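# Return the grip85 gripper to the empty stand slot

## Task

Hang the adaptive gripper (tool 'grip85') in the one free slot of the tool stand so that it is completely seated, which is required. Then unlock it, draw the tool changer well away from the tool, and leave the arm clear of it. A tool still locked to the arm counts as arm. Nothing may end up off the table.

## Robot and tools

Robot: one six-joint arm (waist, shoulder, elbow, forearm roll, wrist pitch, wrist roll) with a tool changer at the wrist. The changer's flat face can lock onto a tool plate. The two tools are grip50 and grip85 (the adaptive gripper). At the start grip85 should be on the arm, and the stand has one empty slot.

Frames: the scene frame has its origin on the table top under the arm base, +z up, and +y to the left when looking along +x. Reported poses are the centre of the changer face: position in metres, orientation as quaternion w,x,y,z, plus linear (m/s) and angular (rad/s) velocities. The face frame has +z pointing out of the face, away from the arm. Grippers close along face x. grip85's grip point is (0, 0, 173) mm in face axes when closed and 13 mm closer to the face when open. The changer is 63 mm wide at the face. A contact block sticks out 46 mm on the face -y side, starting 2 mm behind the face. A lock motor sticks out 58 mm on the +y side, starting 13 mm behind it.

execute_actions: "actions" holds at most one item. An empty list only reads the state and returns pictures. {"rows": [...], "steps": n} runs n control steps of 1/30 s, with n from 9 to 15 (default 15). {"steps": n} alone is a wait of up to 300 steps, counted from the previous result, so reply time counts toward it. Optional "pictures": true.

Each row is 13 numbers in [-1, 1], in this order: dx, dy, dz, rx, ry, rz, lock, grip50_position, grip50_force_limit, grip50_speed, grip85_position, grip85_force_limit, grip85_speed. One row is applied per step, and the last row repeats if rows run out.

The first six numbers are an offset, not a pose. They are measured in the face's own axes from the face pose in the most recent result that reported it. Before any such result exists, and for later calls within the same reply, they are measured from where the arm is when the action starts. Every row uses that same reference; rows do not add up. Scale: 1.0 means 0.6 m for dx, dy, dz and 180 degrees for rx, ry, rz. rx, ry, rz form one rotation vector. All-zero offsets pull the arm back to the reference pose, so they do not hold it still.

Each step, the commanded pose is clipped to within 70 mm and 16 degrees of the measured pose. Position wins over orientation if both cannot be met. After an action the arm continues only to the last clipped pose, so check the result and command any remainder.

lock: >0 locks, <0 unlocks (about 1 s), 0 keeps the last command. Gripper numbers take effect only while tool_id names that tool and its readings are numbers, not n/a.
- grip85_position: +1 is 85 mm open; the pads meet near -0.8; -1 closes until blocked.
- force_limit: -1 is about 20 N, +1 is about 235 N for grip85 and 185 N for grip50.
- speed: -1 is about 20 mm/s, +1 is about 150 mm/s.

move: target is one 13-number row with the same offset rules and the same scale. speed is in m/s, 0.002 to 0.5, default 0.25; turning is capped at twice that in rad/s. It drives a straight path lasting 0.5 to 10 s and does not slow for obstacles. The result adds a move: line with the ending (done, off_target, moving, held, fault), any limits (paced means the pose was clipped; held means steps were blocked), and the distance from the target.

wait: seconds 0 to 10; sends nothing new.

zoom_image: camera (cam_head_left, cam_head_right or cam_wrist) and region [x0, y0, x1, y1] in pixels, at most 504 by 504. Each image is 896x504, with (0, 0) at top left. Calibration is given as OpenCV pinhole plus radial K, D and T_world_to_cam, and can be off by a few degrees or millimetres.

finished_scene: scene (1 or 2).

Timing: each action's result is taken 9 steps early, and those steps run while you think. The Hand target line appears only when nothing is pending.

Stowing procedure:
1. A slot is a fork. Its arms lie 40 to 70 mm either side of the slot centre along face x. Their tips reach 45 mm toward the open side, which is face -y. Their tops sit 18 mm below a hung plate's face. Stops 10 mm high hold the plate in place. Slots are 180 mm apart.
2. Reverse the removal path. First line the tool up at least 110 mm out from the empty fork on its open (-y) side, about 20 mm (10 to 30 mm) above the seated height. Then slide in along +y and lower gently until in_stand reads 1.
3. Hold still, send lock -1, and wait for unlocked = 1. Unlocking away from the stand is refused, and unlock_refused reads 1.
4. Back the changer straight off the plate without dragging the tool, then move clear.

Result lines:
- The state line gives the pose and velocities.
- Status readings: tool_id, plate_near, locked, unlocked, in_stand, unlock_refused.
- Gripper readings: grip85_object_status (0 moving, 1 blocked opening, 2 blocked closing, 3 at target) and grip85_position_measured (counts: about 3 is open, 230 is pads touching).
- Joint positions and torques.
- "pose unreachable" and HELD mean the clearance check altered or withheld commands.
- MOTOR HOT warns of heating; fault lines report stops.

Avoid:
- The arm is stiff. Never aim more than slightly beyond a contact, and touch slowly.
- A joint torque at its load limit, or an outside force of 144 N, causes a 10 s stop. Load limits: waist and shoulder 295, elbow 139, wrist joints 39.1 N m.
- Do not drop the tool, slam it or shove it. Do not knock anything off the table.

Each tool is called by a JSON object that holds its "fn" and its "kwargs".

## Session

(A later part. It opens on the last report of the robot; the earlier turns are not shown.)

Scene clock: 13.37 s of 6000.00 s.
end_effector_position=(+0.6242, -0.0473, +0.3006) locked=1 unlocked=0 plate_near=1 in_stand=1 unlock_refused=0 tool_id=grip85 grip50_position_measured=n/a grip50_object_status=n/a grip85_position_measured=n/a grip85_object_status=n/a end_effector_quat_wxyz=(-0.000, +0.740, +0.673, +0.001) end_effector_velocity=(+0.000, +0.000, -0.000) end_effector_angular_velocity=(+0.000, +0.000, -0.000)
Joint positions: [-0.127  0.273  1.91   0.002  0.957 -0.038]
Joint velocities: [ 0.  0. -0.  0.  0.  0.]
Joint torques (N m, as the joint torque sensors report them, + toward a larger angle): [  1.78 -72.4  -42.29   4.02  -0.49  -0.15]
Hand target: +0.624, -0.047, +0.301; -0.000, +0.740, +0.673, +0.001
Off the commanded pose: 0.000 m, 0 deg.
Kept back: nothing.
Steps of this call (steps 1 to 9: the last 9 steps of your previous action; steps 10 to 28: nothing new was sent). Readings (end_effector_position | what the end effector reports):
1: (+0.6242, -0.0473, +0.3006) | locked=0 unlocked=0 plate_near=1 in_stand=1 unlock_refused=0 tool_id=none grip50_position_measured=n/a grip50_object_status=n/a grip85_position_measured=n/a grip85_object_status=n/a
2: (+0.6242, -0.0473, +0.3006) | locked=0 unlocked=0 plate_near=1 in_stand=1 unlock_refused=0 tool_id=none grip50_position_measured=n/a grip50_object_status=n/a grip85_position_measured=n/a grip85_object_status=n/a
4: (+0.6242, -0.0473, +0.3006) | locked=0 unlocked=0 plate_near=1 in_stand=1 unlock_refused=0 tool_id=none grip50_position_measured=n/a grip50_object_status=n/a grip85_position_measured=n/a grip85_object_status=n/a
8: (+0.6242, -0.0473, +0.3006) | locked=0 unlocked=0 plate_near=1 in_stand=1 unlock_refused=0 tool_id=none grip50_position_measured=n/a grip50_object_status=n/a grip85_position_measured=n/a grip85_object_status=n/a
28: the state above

Clean. Transfer and compare images above each slot.

{"fn": "move", "kwargs": {"target": [0,0,-0.033,0,0,0,0,1,0,0,1,0,1], "speed": 0.05}}

{"fn": "move", "kwargs": {"target": [0,-0.2,0,0,0,0,0,1,0,0,1,0,1], "speed": 0.2}}

{"fn": "move", "kwargs": {"target": [-0.3,0,0,0,0,0,0,1,0,0,1,0,1], "speed": 0.25}}

{"fn": "move", "kwargs": {"target": [0,0.2,0,0,0,0,0,1,0,0,1,0,1], "speed": 0.15}}

Scene clock: 14.43 s of 6000.00 s.
end_effector_position=(+0.6242, -0.0473, +0.3203) locked=1 unlocked=0 plate_near=1 in_stand=0 unlock_refused=0 tool_id=grip85 grip50_position_measured=n/a grip50_object_status=n/a grip85_position_measured=n/a grip85_object_status=n/a end_effector_quat_wxyz=(-0.000, +0.740, +0.673, +0.001) end_effector_velocity=(+0.000, +0.000, +0.001) end_effector_angular_velocity=(+0.000, -0.000, -0.001)
Joint positions: [-0.127  0.254  1.893  0.002  0.993 -0.038]
Joint velocities: [ 0.    -0.    -0.001  0.     0.001  0.001]
Joint torques (N m, as the joint torque sensors report them, + toward a larger angle): [  2.07 -74.93 -46.36   3.93   0.38  -0.09]
Hand target: +0.624, -0.047, +0.320; -0.000, +0.740, +0.673, +0.001
Off the commanded pose: 0.000 m, 0 deg.
Kept back: nothing.
move: done
camera_calibration (this result's frames):
cam_wrist: T_world_to_cam=[[0.0536778, 0.998055, 0.0317006, -0.00292387], [0.946738, -0.0609606, 0.316182, -0.639736], [0.317499, 0.0130402, -0.948169, 0.149234], [0, 0, 0, 1]] pos_world=[0.558438, -0.0380266, 0.343865]

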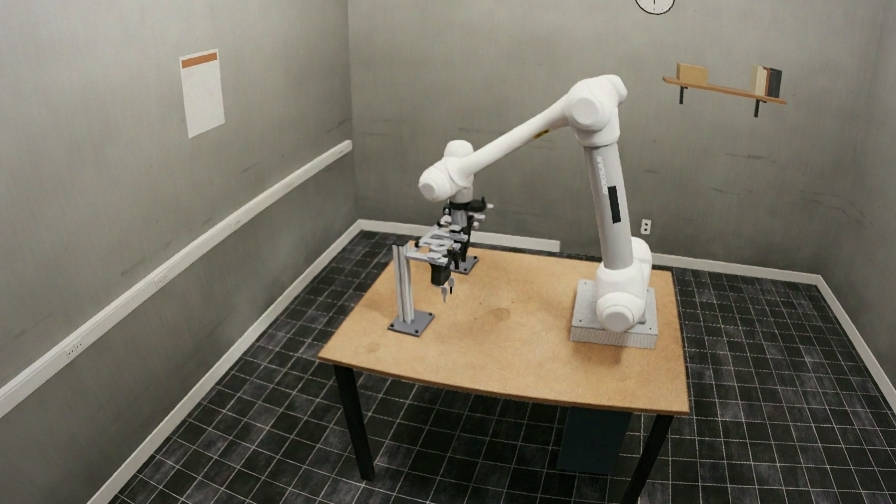

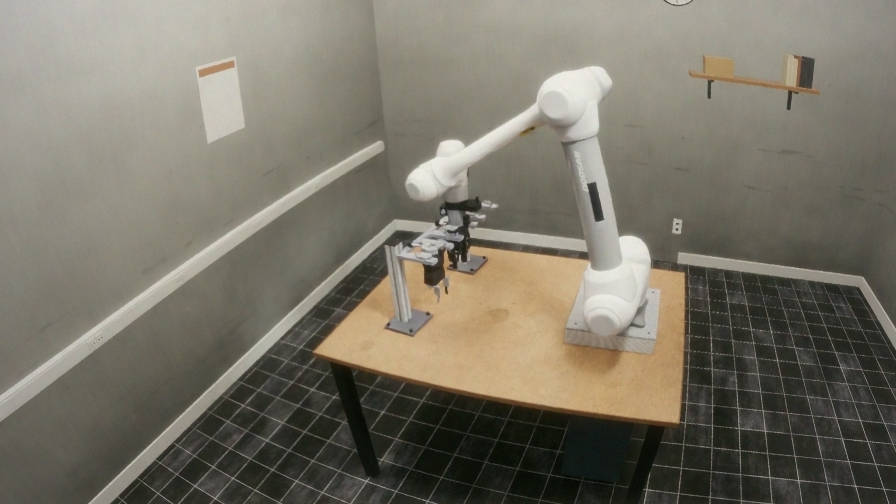

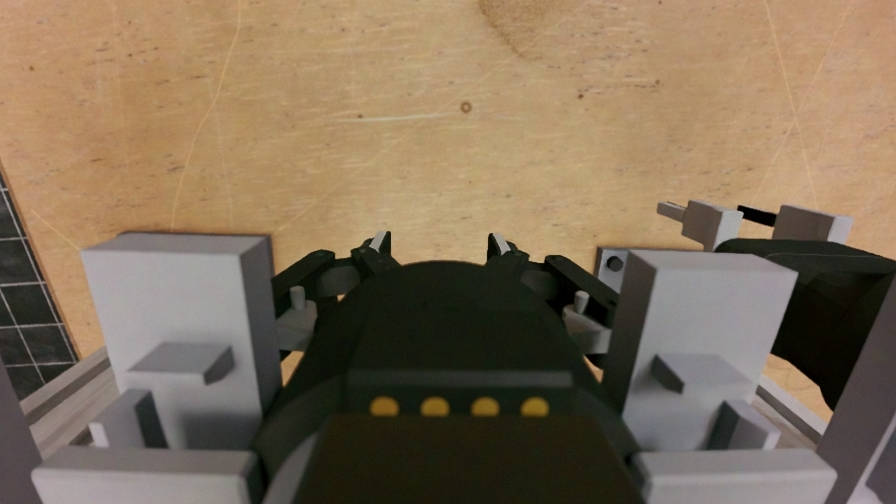

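Scene clock: 15.43 s of 6000.00 s.
end_effector_position=(+0.5048, -0.0362, +0.3205) locked=1 unlocked=0 plate_near=1 in_stand=0 unlock_refused=0 tool_id=grip85 grip50_position_measured=n/a grip50_object_status=n/a grip85_position_measured=n/a grip85_object_status=n/a end_effector_quat_wxyz=(-0.000, +0.740, +0.673, +0.001) end_effector_velocity=(-0.000, +0.000, -0.001) end_effector_angular_velocity=(+0.001, +0.001, +0.000)
Joint positions: [-0.136  0.077  2.108  0.002  0.955 -0.047]
Joint velocities: [ 0.     0.     0.001  0.    -0.    -0.   ]
Joint torques (N m, as the joint torque sensors report them, + toward a larger angle): [  1.36 -56.06 -44.87   3.71   0.06  -0.12]
Hand target: +0.505, -0.036, +0.321; -0.000, +0.740, +0.673, +0.001
Off the commanded pose: 0.000 m, 0 deg.
Kept back: nothing.
move: done
camera_calibration (this result's frames):
cam_wrist: T_world_to_cam=[[0.0536358, 0.99806, 0.031627, -0.0076488], [0.946715, -0.0608985, 0.316264, -0.52609], [0.317576, 0.0129787, -0.948144, 0.187138], [0, 0, 0, 1]] pos_world=[0.439037, -0.0268329, 0.344059]

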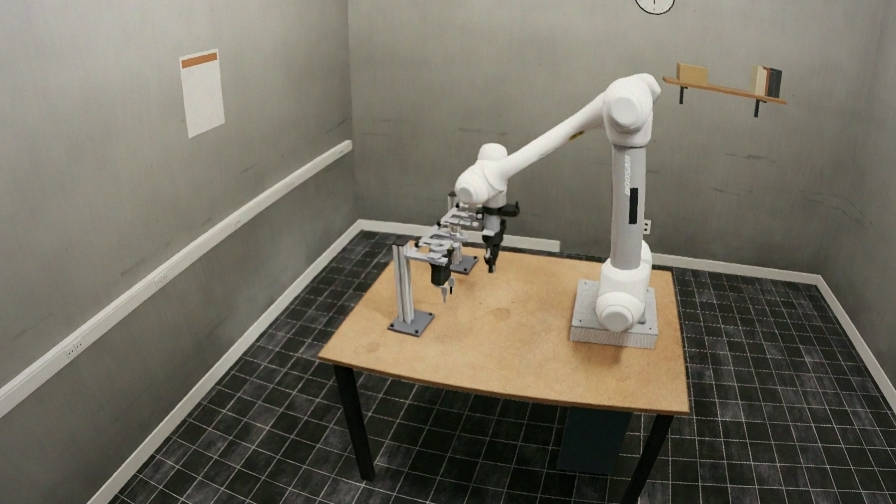

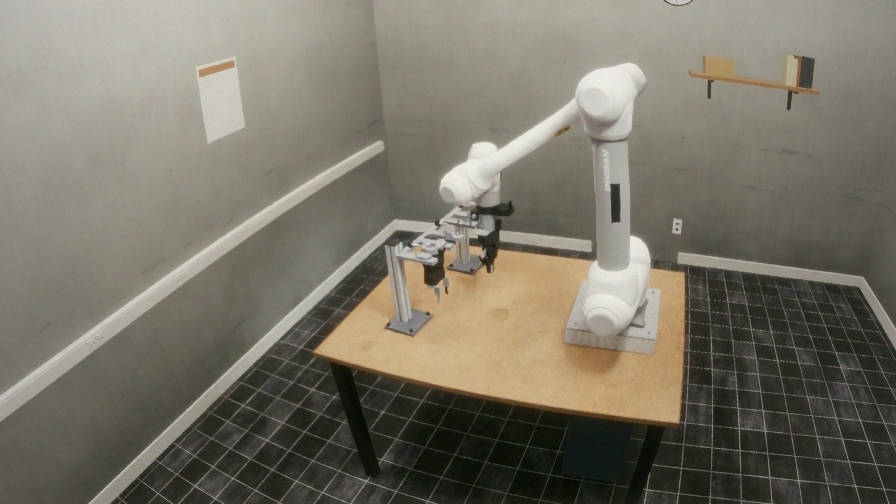

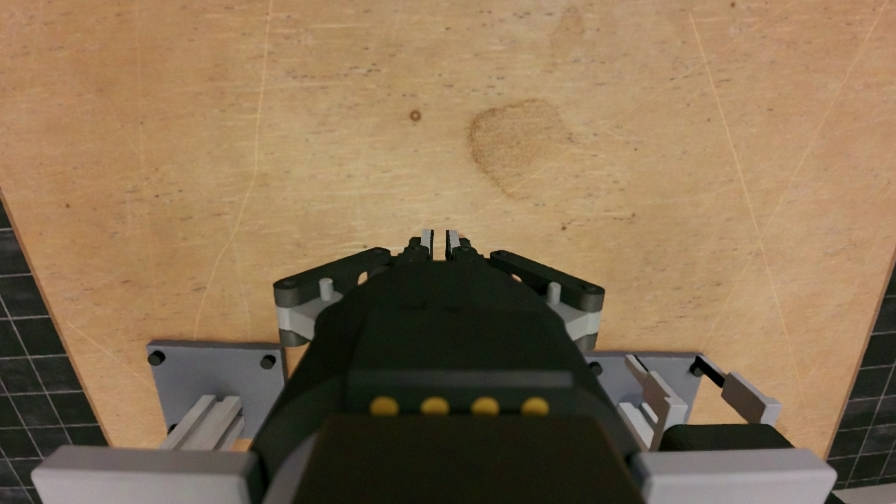

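Scene clock: 16.57 s of 6000.00 s.
end_effector_position=(+0.4879, -0.2156, +0.3202) locked=1 unlocked=0 plate_near=1 in_stand=0 unlock_refused=0 tool_id=grip85 grip50_position_measured=n/a grip50_object_status=n/a grip85_position_measured=n/a grip85_object_status=n/a end_effector_quat_wxyz=(-0.000, +0.740, +0.673, +0.001) end_effector_velocity=(-0.000, -0.001, -0.000) end_effector_angular_velocity=(+0.000, +0.000, -0.001)
Joint positions: [-0.477  0.119  2.061  0.002  0.96  -0.389]
Joint velocities: [-0.001  0.    -0.     0.     0.    -0.   ]
Joint torques (N m, as the joint torque sensors report them, + toward a larger angle): [  2.33 -58.74 -45.08   3.53   0.17  -0.48]
Hand target: +0.488, -0.216, +0.320; -0.000, +0.740, +0.673, +0.001
Off the commanded pose: 0.000 m, 0 deg.
Kept back: nothing.
move: done
camera_calibration (this result's frames):
cam_wrist: T_world_to_cam=[[0.0535694, 0.998077, 0.0312006, 0.17256], [0.946778, -0.0606979, 0.316111, -0.520802], [0.317397, 0.0126062, -0.948209, 0.19455], [0, 0, 0, 1]] pos_world=[0.422091, -0.206292, 0.343721]

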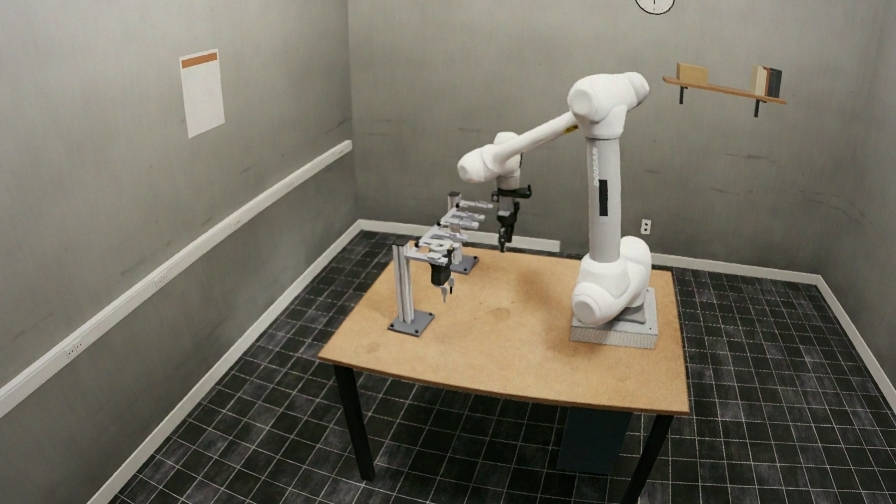

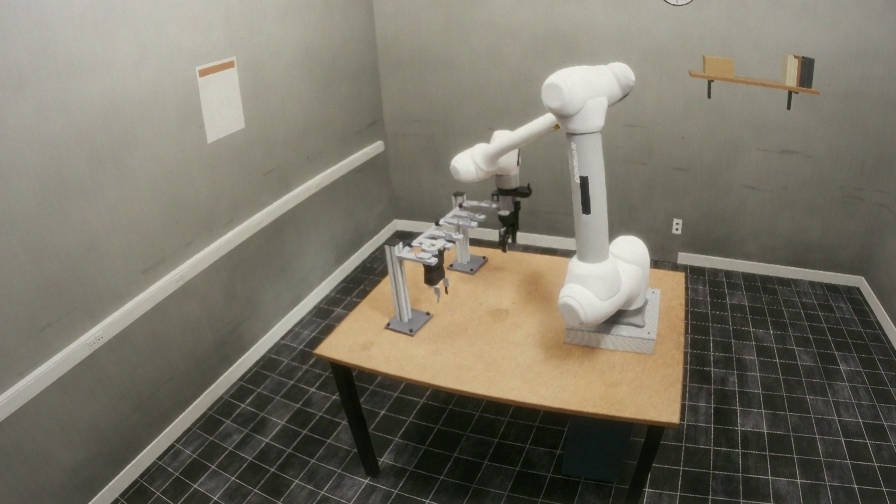

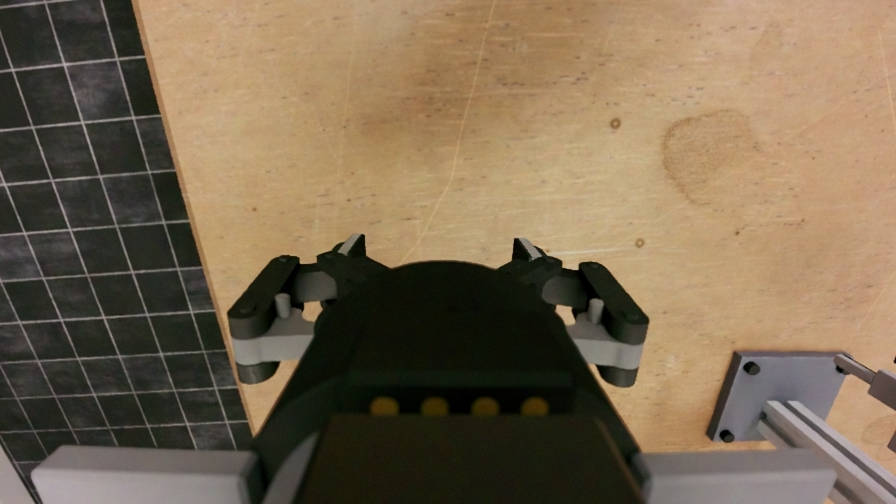

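Scene clock: 17.73 s of 6000.00 s.
end_effector_position=(+0.6074, -0.2268, +0.3200) locked=1 unlocked=0 plate_near=1 in_stand=0 unlock_refused=0 tool_id=grip85 grip50_position_measured=n/a grip50_object_status=n/a grip85_position_measured=3 grip85_object_status=3 end_effector_quat_wxyz=(-0.000, +0.740, +0.673, +0.001) end_effector_velocity=(+0.001, -0.000, +0.001) end_effector_angular_velocity=(-0.001, -0.001, +0.001)
Joint positions: [-0.407  0.286  1.85   0.002  1.004 -0.318]
Joint velocities: [ 0.001  0.    -0.002 -0.     0.    -0.   ]
Joint torques (N m, as the joint torque sensors report them, + toward a larger angle): [  2.06 -80.04 -46.2    3.66   0.    -0.03]
Hand target: +0.607, -0.227, +0.320; -0.000, +0.740, +0.673, +0.001
Off the commanded pose: 0.000 m, 0 deg.
Kept back: nothing.
move: done
camera_calibration (this result's frames):
cam_wrist: T_world_to_cam=[[0.053589, 0.998073, 0.0312851, 0.177243], [0.94676, -0.060744, 0.316158, -0.634533], [0.317449, 0.0126768, -0.948191, 0.156582], [0, 0, 0, 1]] pos_world=[0.541545, -0.217431, 0.343537]

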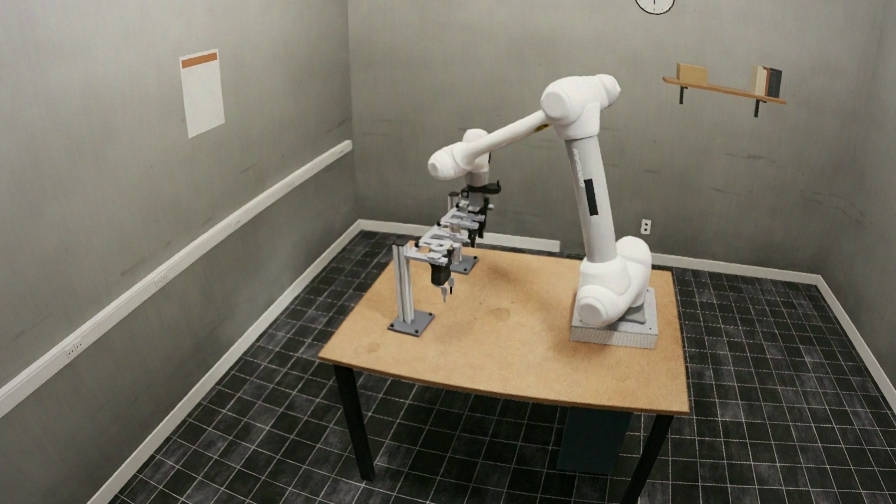

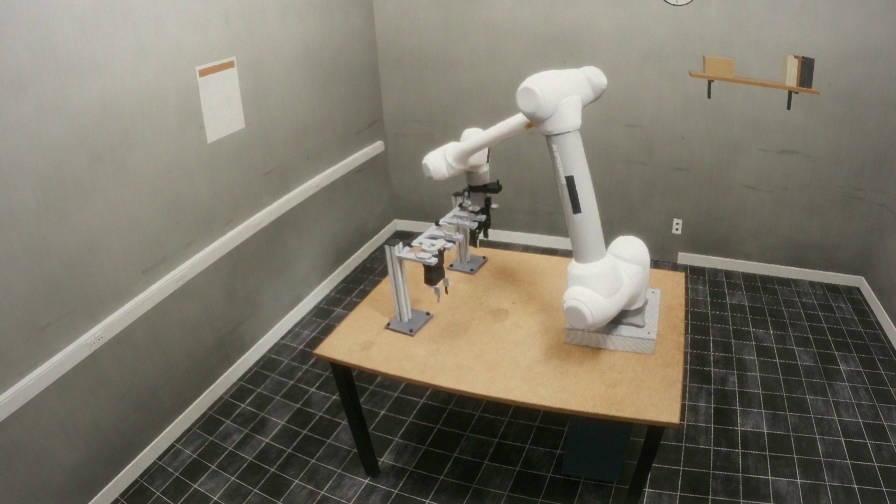

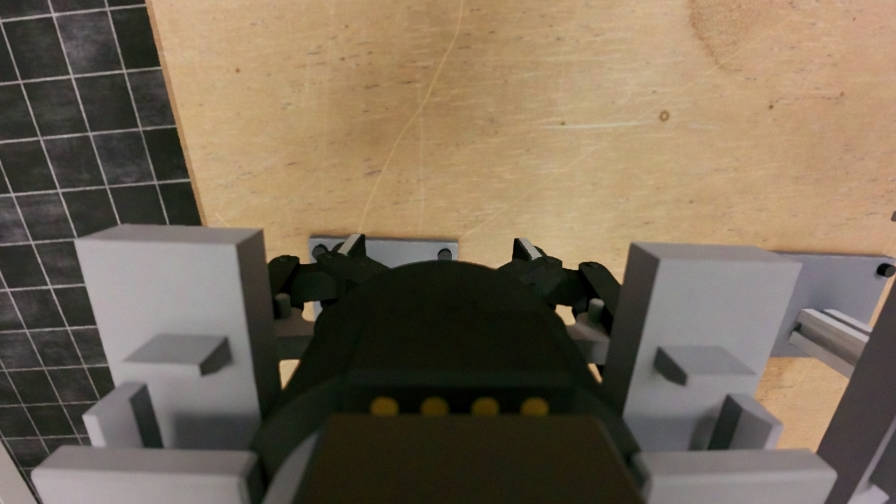

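{"fn": "move", "kwargs": {"target": [-0.0003,-0.0032,0.012,0,0,0,0,1,0,0,1,0,1], "speed": 0.02}}

{"fn": "execute_actions", "kwargs": {"actions": [{"rows":[[0,0,0.0008,0,0,0,0,1,0,0,1,0,1],[0,0,0.0016,0,0,0,0,1,0,0,1,0,1],[0,0,0.0024,0,0,0,0,1,0,0,1,0,1]],"steps":15}]}}

Scene clock: 18.90 s of 6000.00 s.
end_effector_position=(+0.6054, -0.2267, +0.3128) locked=1 unlocked=0 plate_near=1 in_stand=0 unlock_refused=0 tool_id=grip85 grip50_position_measured=n/a grip50_object_status=n/a grip85_position_measured=3 grip85_object_status=3 end_effector_quat_wxyz=(-0.000, +0.740, +0.673, +0.001) end_effector_velocity=(-0.001, +0.000, -0.001) end_effector_angular_velocity=(+0.001, +0.002, +0.001)
Joint positions: [-0.408  0.29   1.86   0.002  0.991 -0.319]
Joint velocities: [ 0.     0.001  0.002  0.    -0.001 -0.   ]
Joint torques (N m, as the joint torque sensors report them, + toward a larger angle): [  1.32 -79.87 -46.02   3.7   -0.06  -0.27]
Hand target: +0.605, -0.227, +0.313; -0.000, +0.740, +0.673, +0.001
Off the commanded pose: 0.000 m, 0 deg.
Kept back: nothing.
move: done
camera_calibration (this result's frames):
cam_wrist: T_world_to_cam=[[0.0535681, 0.998075, 0.0312563, 0.177584], [0.946761, -0.0607151, 0.316159, -0.630433], [0.317448, 0.0126562, -0.948191, 0.150379], [0, 0, 0, 1]] pos_world=[0.539619, -0.217422, 0.336355]

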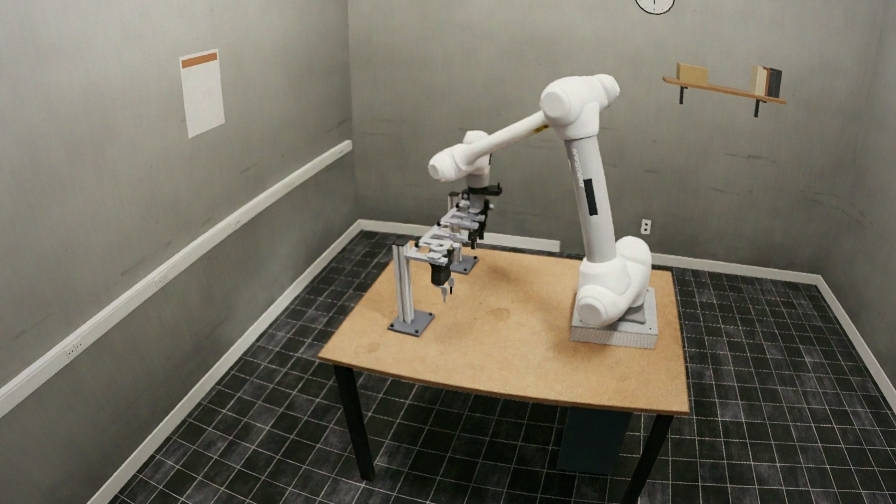

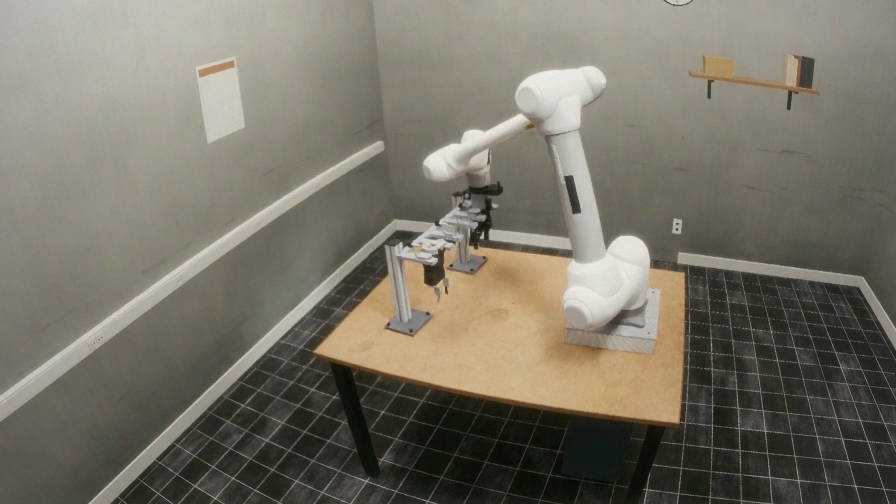

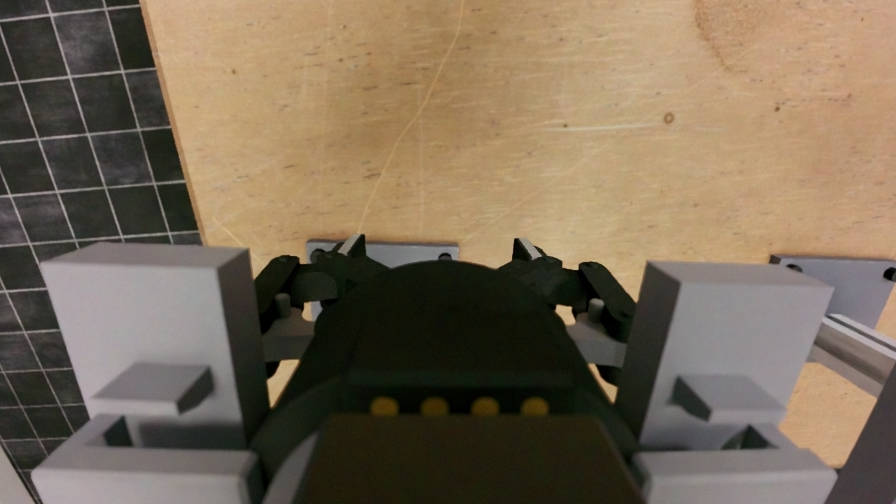

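Scene clock: 19.10 s of 6000.00 s.
end_effector_position=(+0.6054, -0.2267, +0.3115) locked=1 unlocked=0 plate_near=1 in_stand=0 unlock_refused=0 tool_id=grip85 grip50_position_measured=n/a grip50_object_status=n/a grip85_position_measured=3 grip85_object_status=3 end_effector_quat_wxyz=(-0.000, +0.740, +0.673, +0.001) end_effector_velocity=(+0.001, -0.000, -0.003) end_effector_angular_velocity=(+0.000, -0.000, -0.000)
Joint positions: [-0.408  0.292  1.861  0.002  0.988 -0.319]
Joint velocities: [-0.     0.003  0.001  0.    -0.004 -0.   ]
Joint torques (N m, as the joint torque sensors report them, + toward a larger angle): [  1.29 -82.68 -46.77   3.86   0.33  -0.11]
Steps of this call (steps 1 to 6: the first 6 steps of this action). Readings (end_effector_position | what the end effector reports):
1: (+0.6054, -0.2267, +0.3128) | locked=1 unlocked=0 plate_near=1 in_stand=0 unlock_refused=0 tool_id=grip85 grip50_position_measured=n/a grip50_object_status=n/a grip85_position_measured=3 grip85_object_status=3
2: (+0.6054, -0.2267, +0.3126) | locked=1 unlocked=0 plate_near=1 in_stand=0 unlock_refused=0 tool_id=grip85 grip50_position_measured=n/a grip50_object_status=n/a grip85_position_measured=3 grip85_object_status=3
4: (+0.6054, -0.2267, +0.3118) | locked=1 unlocked=0 plate_near=1 in_stand=0 unlock_refused=0 tool_id=grip85 grip50_position_measured=n/a grip50_object_status=n/a grip85_position_measured=3 grip85_object_status=3
6: the state above

Matches the earlier z=.3125 view well.

{"fn": "execute_actions", "kwargs": {"actions": [{"rows":[[0,0,0.0008,0,0,0,0,1,0,0,1,0,1],[0,0,0.0016,0,0,0,0,1,0,0,1,0,1]],"steps":15}]}}

Scene clock: 19.60 s of 6000.00 s.
end_effector_position=(+0.6054, -0.2267, +0.3105) locked=1 unlocked=0 plate_near=1 in_stand=0 unlock_refused=0 tool_id=grip85 grip50_position_measured=n/a grip50_object_status=n/a grip85_position_measured=3 grip85_object_status=3 end_effector_quat_wxyz=(-0.000, +0.740, +0.673, +0.001) end_effector_velocity=(-0.000, +0.000, -0.002) end_effector_angular_velocity=(+0.001, +0.001, -0.000)
Joint positions: [-0.408  0.292  1.862  0.002  0.987 -0.319]
Joint velocities: [ 0.     0.001  0.002  0.    -0.002 -0.   ]
Joint torques (N m, as the joint torque sensors report them, + toward a larger angle): [  2.11 -79.15 -45.89   3.67   0.11  -0.07]
Off your previous action's commanded pose: 0.000 m, 0 deg at its last step (step 9 of this call).
Steps of this call (steps 1 to 9: the last 9 steps of your previous action; steps 10 to 15: the first 6 steps of this action). Readings (end_effector_position | what the end effector reports):
10: (+0.6054, -0.2267, +0.3114) | locked=1 unlocked=0 plate_near=1 in_stand=0 unlock_refused=0 tool_id=grip85 grip50_position_measured=n/a grip50_object_status=n/a grip85_position_measured=3 grip85_object_status=3
11: (+0.6054, -0.2267, +0.3112) | locked=1 unlocked=0 plate_near=1 in_stand=0 unlock_refused=0 tool_id=grip85 grip50_position_measured=n/a grip50_object_status=n/a grip85_position_measured=3 grip85_object_status=3
13: (+0.6054, -0.2267, +0.3107) | locked=1 unlocked=0 plate_near=1 in_stand=0 unlock_refused=0 tool_id=grip85 grip50_position_measured=n/a grip50_object_status=n/a grip85_position_measured=3 grip85_object_status=3
15: the state above

{"fn": "execute_actions", "kwargs": {"actions": [{"rows":[[0,0,0.0009,0,0,0,0,1,0,0,1,0,1],[0,0,0.0018,0,0,0,0,1,0,0,1,0,1]],"steps":15}]}}

Scene clock: 20.10 s of 6000.00 s.
end_effector_position=(+0.6054, -0.2267, +0.3095) locked=1 unlocked=0 plate_near=1 in_stand=0 unlock_refused=0 tool_id=grip85 grip50_position_measured=n/a grip50_object_status=n/a grip85_position_measured=3 grip85_object_status=3 end_effector_quat_wxyz=(-0.000, +0.740, +0.673, +0.001) end_effector_velocity=(+0.000, -0.000, -0.001) end_effector_angular_velocity=(+0.000, +0.000, -0.000)
Joint positions: [-0.408  0.293  1.863  0.002  0.985 -0.319]
Joint velocities: [ 0.     0.001  0.     0.    -0.002  0.   ]
Joint torques (N m, as the joint torque sensors report them, + toward a larger angle): [  1.98 -79.96 -45.43   3.7    0.44  -0.24]
Off your previous action's commanded pose: 0.000 m, 0 deg at its last step (step 9 of this call).
Steps of this call (steps 1 to 9: the last 9 steps of your previous action; steps 10 to 15: the first 6 steps of this action). Readings (end_effector_position | what the end effector reports):
10: (+0.6054, -0.2267, +0.3105) | locked=1 unlocked=0 plate_near=1 in_stand=0 unlock_refused=0 tool_id=grip85 grip50_position_measured=n/a grip50_object_status=n/a grip85_position_measured=3 grip85_object_status=3
11: (+0.6054, -0.2267, +0.3103) | locked=1 unlocked=0 plate_near=1 in_stand=0 unlock_refused=0 tool_id=grip85 grip50_position_measured=n/a grip50_object_status=n/a grip85_position_measured=3 grip85_object_status=3
13: (+0.6054, -0.2267, +0.3096) | locked=1 unlocked=0 plate_near=1 in_stand=0 unlock_refused=0 tool_id=grip85 grip50_position_measured=n/a grip50_object_status=n/a grip85_position_measured=3 grip85_object_status=3
15: the state above

{"fn": "move", "kwargs": {"target": [0,0,0.013,0,0,0,0,1,0,0,1,0,1], "speed": 0.012}}

Scene clock: 21.27 s of 6000.00 s.
end_effector_position=(+0.6054, -0.2267, +0.3017) locked=1 unlocked=0 plate_near=1 in_stand=1 unlock_refused=0 tool_id=grip85 grip50_position_measured=n/a grip50_object_status=n/a grip85_position_measured=3 grip85_object_status=3 end_effector_quat_wxyz=(-0.000, +0.740, +0.673, +0.001) end_effector_velocity=(-0.000, +0.000, -0.001) end_effector_angular_velocity=(+0.001, +0.001, +0.000)
Joint positions: [-0.408  0.301  1.869  0.002  0.971 -0.319]
Joint velocities: [-0.     0.001  0.001 -0.    -0.    -0.   ]
Joint torques (N m, as the joint torque sensors report them, + toward a larger angle): [  1.19 -79.   -45.24   3.72   0.17  -0.17]
Hand target: +0.605, -0.227, +0.302; -0.000, +0.740, +0.673, +0.001
Off your previous action's commanded pose: 0.000 m, 0 deg at its last step (step 9 of this call).
Off the commanded pose: 0.000 m, 0 deg.
Kept back: nothing.
move: done
camera_calibration (this result's frames):
cam_wrist: T_world_to_cam=[[0.0535837, 0.998074, 0.0312571, 0.177924], [0.946781, -0.0607292, 0.316096, -0.626898], [0.317386, 0.012656, -0.948212, 0.139895], [0, 0, 0, 1]] pos_world=[0.539601, -0.217423, 0.325249]

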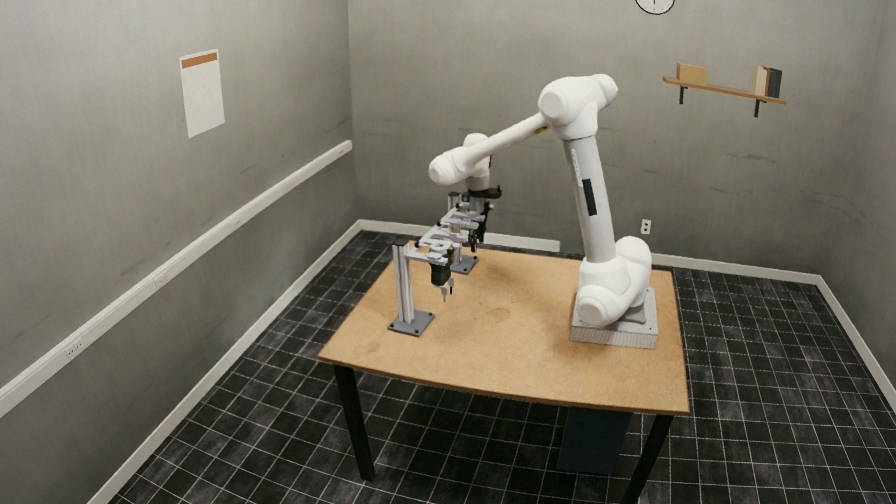

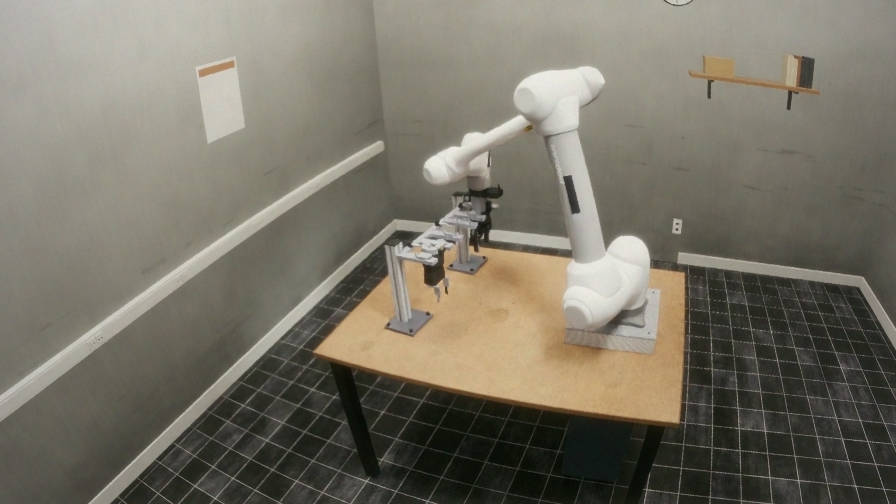

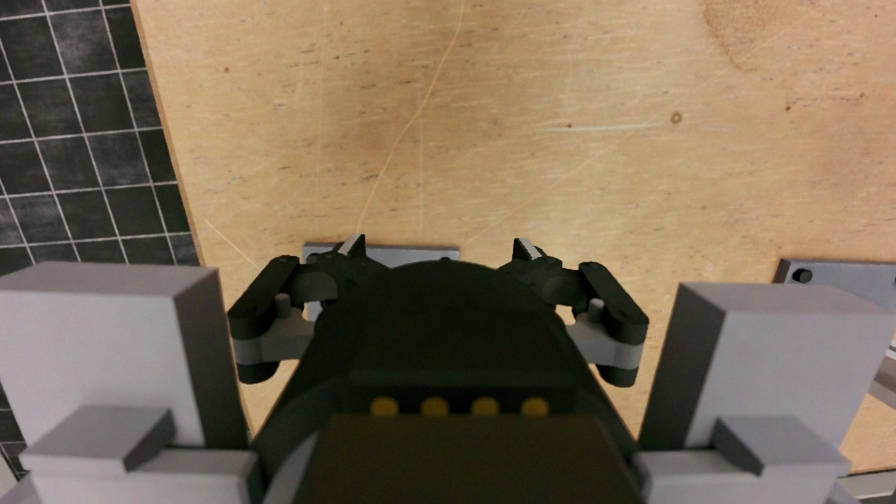

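{"fn": "execute_actions", "kwargs": {"actions": [{"rows":[[0,0,0.0006,0,0,0,0,1,0,0,1,0,1],[0,0,0.0012,0,0,0,0,1,0,0,1,0,1],[0,0,0.0018,0,0,0,0,1,0,0,1,0,1]],"steps":15}]}}

Scene clock: 22.40 s of 6000.00 s.
end_effector_position=(+0.6054, -0.2267, +0.3007) locked=1 unlocked=0 plate_near=1 in_stand=1 unlock_refused=0 tool_id=grip85 grip50_position_measured=n/a grip50_object_status=n/a grip85_position_measured=3 grip85_object_status=3 end_effector_quat_wxyz=(-0.000, +0.740, +0.673, +0.001) end_effector_velocity=(-0.000, +0.000, -0.001) end_effector_angular_velocity=(-0.001, -0.002, -0.000)
Joint positions: [-0.408  0.302  1.87   0.002  0.969 -0.319]
Joint velocities: [ 0.    -0.     0.001 -0.    -0.003  0.001]
Joint torques (N m, as the joint torque sensors report them, + toward a larger angle): [  1.85 -79.8  -45.85   3.65   0.28  -0.06]
Steps of this call (steps 1 to 28: nothing new was sent; steps 29 to 34: the first 6 steps of this action). Readings (end_effector_position | what the end effector reports):
29: (+0.6054, -0.2267, +0.3017) | locked=1 unlocked=0 plate_near=1 in_stand=1 unlock_refused=0 tool_id=grip85 grip50_position_measured=n/a grip50_object_status=n/a grip85_position_measured=3 grip85_object_status=3
30: (+0.6054, -0.2267, +0.3015) | locked=1 unlocked=0 plate_near=1 in_stand=1 unlock_refused=0 tool_id=grip85 grip50_position_measured=n/a grip50_object_status=n/a grip85_position_measured=3 grip85_object_status=3
32: (+0.6054, -0.2267, +0.3010) | locked=1 unlocked=0 plate_near=1 in_stand=1 unlock_refused=0 tool_id=grip85 grip50_position_measured=n/a grip50_object_status=n/a grip85_position_measured=3 grip85_object_status=3
34: the state above

{"fn": "execute_actions", "kwargs": {"actions": [{"rows":[[0,0,0.0005,0,0,0,0,1,0,0,1,0,1],[0,0,0.001,0,0,0,0,1,0,0,1,0,1]],"steps":15}]}}

Scene clock: 22.90 s of 6000.00 s.
end_effector_position=(+0.6055, -0.2268, +0.3004) locked=1 unlocked=0 plate_near=1 in_stand=1 unlock_refused=0 tool_id=grip85 grip50_position_measured=n/a grip50_object_status=n/a grip85_position_measured=3 grip85_object_status=3 end_effector_quat_wxyz=(+0.000, +0.740, +0.673, +0.001) end_effector_velocity=(-0.001, +0.000, -0.001) end_effector_angular_velocity=(+0.000, +0.000, -0.000)
Joint positions: [-0.408  0.302  1.87   0.002  0.968 -0.319]
Joint velocities: [-0.    -0.     0.002 -0.    -0.001 -0.   ]
Joint torques (N m, as the joint torque sensors report them, + toward a larger angle): [  1.52 -57.99 -32.78   4.6   -0.35  -0.51]
Off your previous action's commanded pose: 0.000 m, 0 deg at its last step (step 9 of this call).
Steps of this call (steps 1 to 9: the last 9 steps of your previous action; steps 10 to 15: the first 6 steps of this action). Readings (end_effector_position | what the end effector reports):
10: (+0.6054, -0.2267, +0.3006) | locked=1 unlocked=0 plate_near=1 in_stand=1 unlock_refused=0 tool_id=grip85 grip50_position_measured=n/a grip50_object_status=n/a grip85_position_measured=3 grip85_object_status=3
11: (+0.6054, -0.2267, +0.3006) | locked=1 unlocked=0 plate_near=1 in_stand=1 unlock_refused=0 tool_id=grip85 grip50_position_measured=n/a grip50_object_status=n/a grip85_position_measured=3 grip85_object_status=3
13: (+0.6055, -0.2268, +0.3004) | locked=1 unlocked=0 plate_near=1 in_stand=1 unlock_refused=0 tool_id=grip85 grip50_position_measured=n/a grip50_object_status=n/a grip85_position_measured=3 grip85_object_status=3
15: the state above

{"fn": "execute_actions", "kwargs": {"actions": [{"rows":[[0,0,-0.0001,0,0,0,-1,1,0,0,1,0,1]],"steps":15}]}}

{"fn": "execute_actions", "kwargs": {"actions": [{"steps":30}]}}

Scene clock: 23.40 s of 6000.00 s.
end_effector_position=(+0.6054, -0.2267, +0.3002) locked=0 unlocked=0 plate_near=1 in_stand=1 unlock_refused=0 tool_id=none grip50_position_measured=n/a grip50_object_status=n/a grip85_position_measured=n/a grip85_object_status=n/a end_effector_quat_wxyz=(-0.000, +0.740, +0.673, +0.001) end_effector_velocity=(+0.001, -0.001, +0.001) end_effector_angular_velocity=(-0.001, -0.002, -0.000)
Joint positions: [-0.408  0.302  1.871  0.002  0.968 -0.319]
Joint velocities: [-0.    -0.    -0.002 -0.    -0.     0.   ]
Joint torques (N m, as the joint torque sensors report them, + toward a larger angle): [  1.36 -44.83 -22.01   4.04   0.19  -0.18]
Off your previous action's commanded pose: 0.000 m, 0 deg at its last step (step 9 of this call).
Steps of this call (steps 1 to 9: the last 9 steps of your previous action; steps 10 to 15: the first 6 steps of this action). Readings (end_effector_position | what the end effector reports):
10: (+0.6054, -0.2267, +0.3001) | locked=1 unlocked=0 plate_near=1 in_stand=1 unlock_refused=0 tool_id=grip85 grip50_position_measured=n/a grip50_object_status=n/a grip85_position_measured=3 grip85_object_status=3
11: (+0.6054, -0.2267, +0.3001) | locked=1 unlocked=0 plate_near=1 in_stand=1 unlock_refused=0 tool_id=grip85 grip50_position_measured=n/a grip50_object_status=n/a grip85_position_measured=3 grip85_object_status=3
13: (+0.6054, -0.2267, +0.3001) | locked=1 unlocked=0 plate_near=1 in_stand=1 unlock_refused=0 tool_id=grip85 grip50_position_measured=n/a grip50_object_status=n/a grip85_position_measured=3 grip85_object_status=3
15: the state above

Scene clock: 24.40 s of 6000.00 s.
end_effector_position=(+0.6055, -0.2268, +0.3004) locked=0 unlocked=1 plate_near=1 in_stand=1 unlock_refused=0 tool_id=none grip50_position_measured=n/a grip50_object_status=n/a grip85_position_measured=n/a grip85_object_status=n/a end_effector_quat_wxyz=(+0.000, +0.740, +0.673, +0.001) end_effector_velocity=(+0.000, -0.000, +0.000) end_effector_angular_velocity=(-0.000, -0.000, +0.000)
Joint positions: [-0.408  0.302  1.87   0.002  0.968 -0.319]
Joint velocities: [-0. -0. -0. -0. -0. -0.]
Joint torques (N m, as the joint torque sensors report them, + toward a larger angle): [  0.7  -64.33 -33.09   3.63   0.63  -0.07]
Hand target: +0.605, -0.227, +0.300; +0.000, +0.740, +0.673, +0.001
Off the commanded pose: 0.000 m, 0 deg.
Kept back: nothing.
Steps of this call (steps 1 to 9: the last 9 steps of your previous action; steps 10 to 30: nothing new was sent). Readings (end_effector_position | what the end effector reports):
1: (+0.6054, -0.2267, +0.3002) | locked=0 unlocked=0 plate_near=1 in_stand=1 unlock_refused=0 tool_id=none grip50_position_measured=n/a grip50_object_status=n/a grip85_position_measured=n/a grip85_object_status=n/a
2: (+0.6054, -0.2267, +0.3002) | locked=0 unlocked=0 plate_near=1 in_stand=1 unlock_refused=0 tool_id=none grip50_position_measured=n/a grip50_object_status=n/a grip85_position_measured=n/a grip85_object_status=n/a
4: (+0.6054, -0.2267, +0.3002) | locked=0 unlocked=0 plate_near=1 in_stand=1 unlock_refused=0 tool_id=none grip50_position_measured=n/a grip50_object_status=n/a grip85_position_measured=n/a grip85_object_status=n/a
8: (+0.6055, -0.2268, +0.3002) | locked=0 unlocked=0 plate_near=1 in_stand=1 unlock_refused=0 tool_id=none grip50_position_measured=n/a grip50_object_status=n/a grip85_position_measured=n/a grip85_object_status=n/a
30: the state above


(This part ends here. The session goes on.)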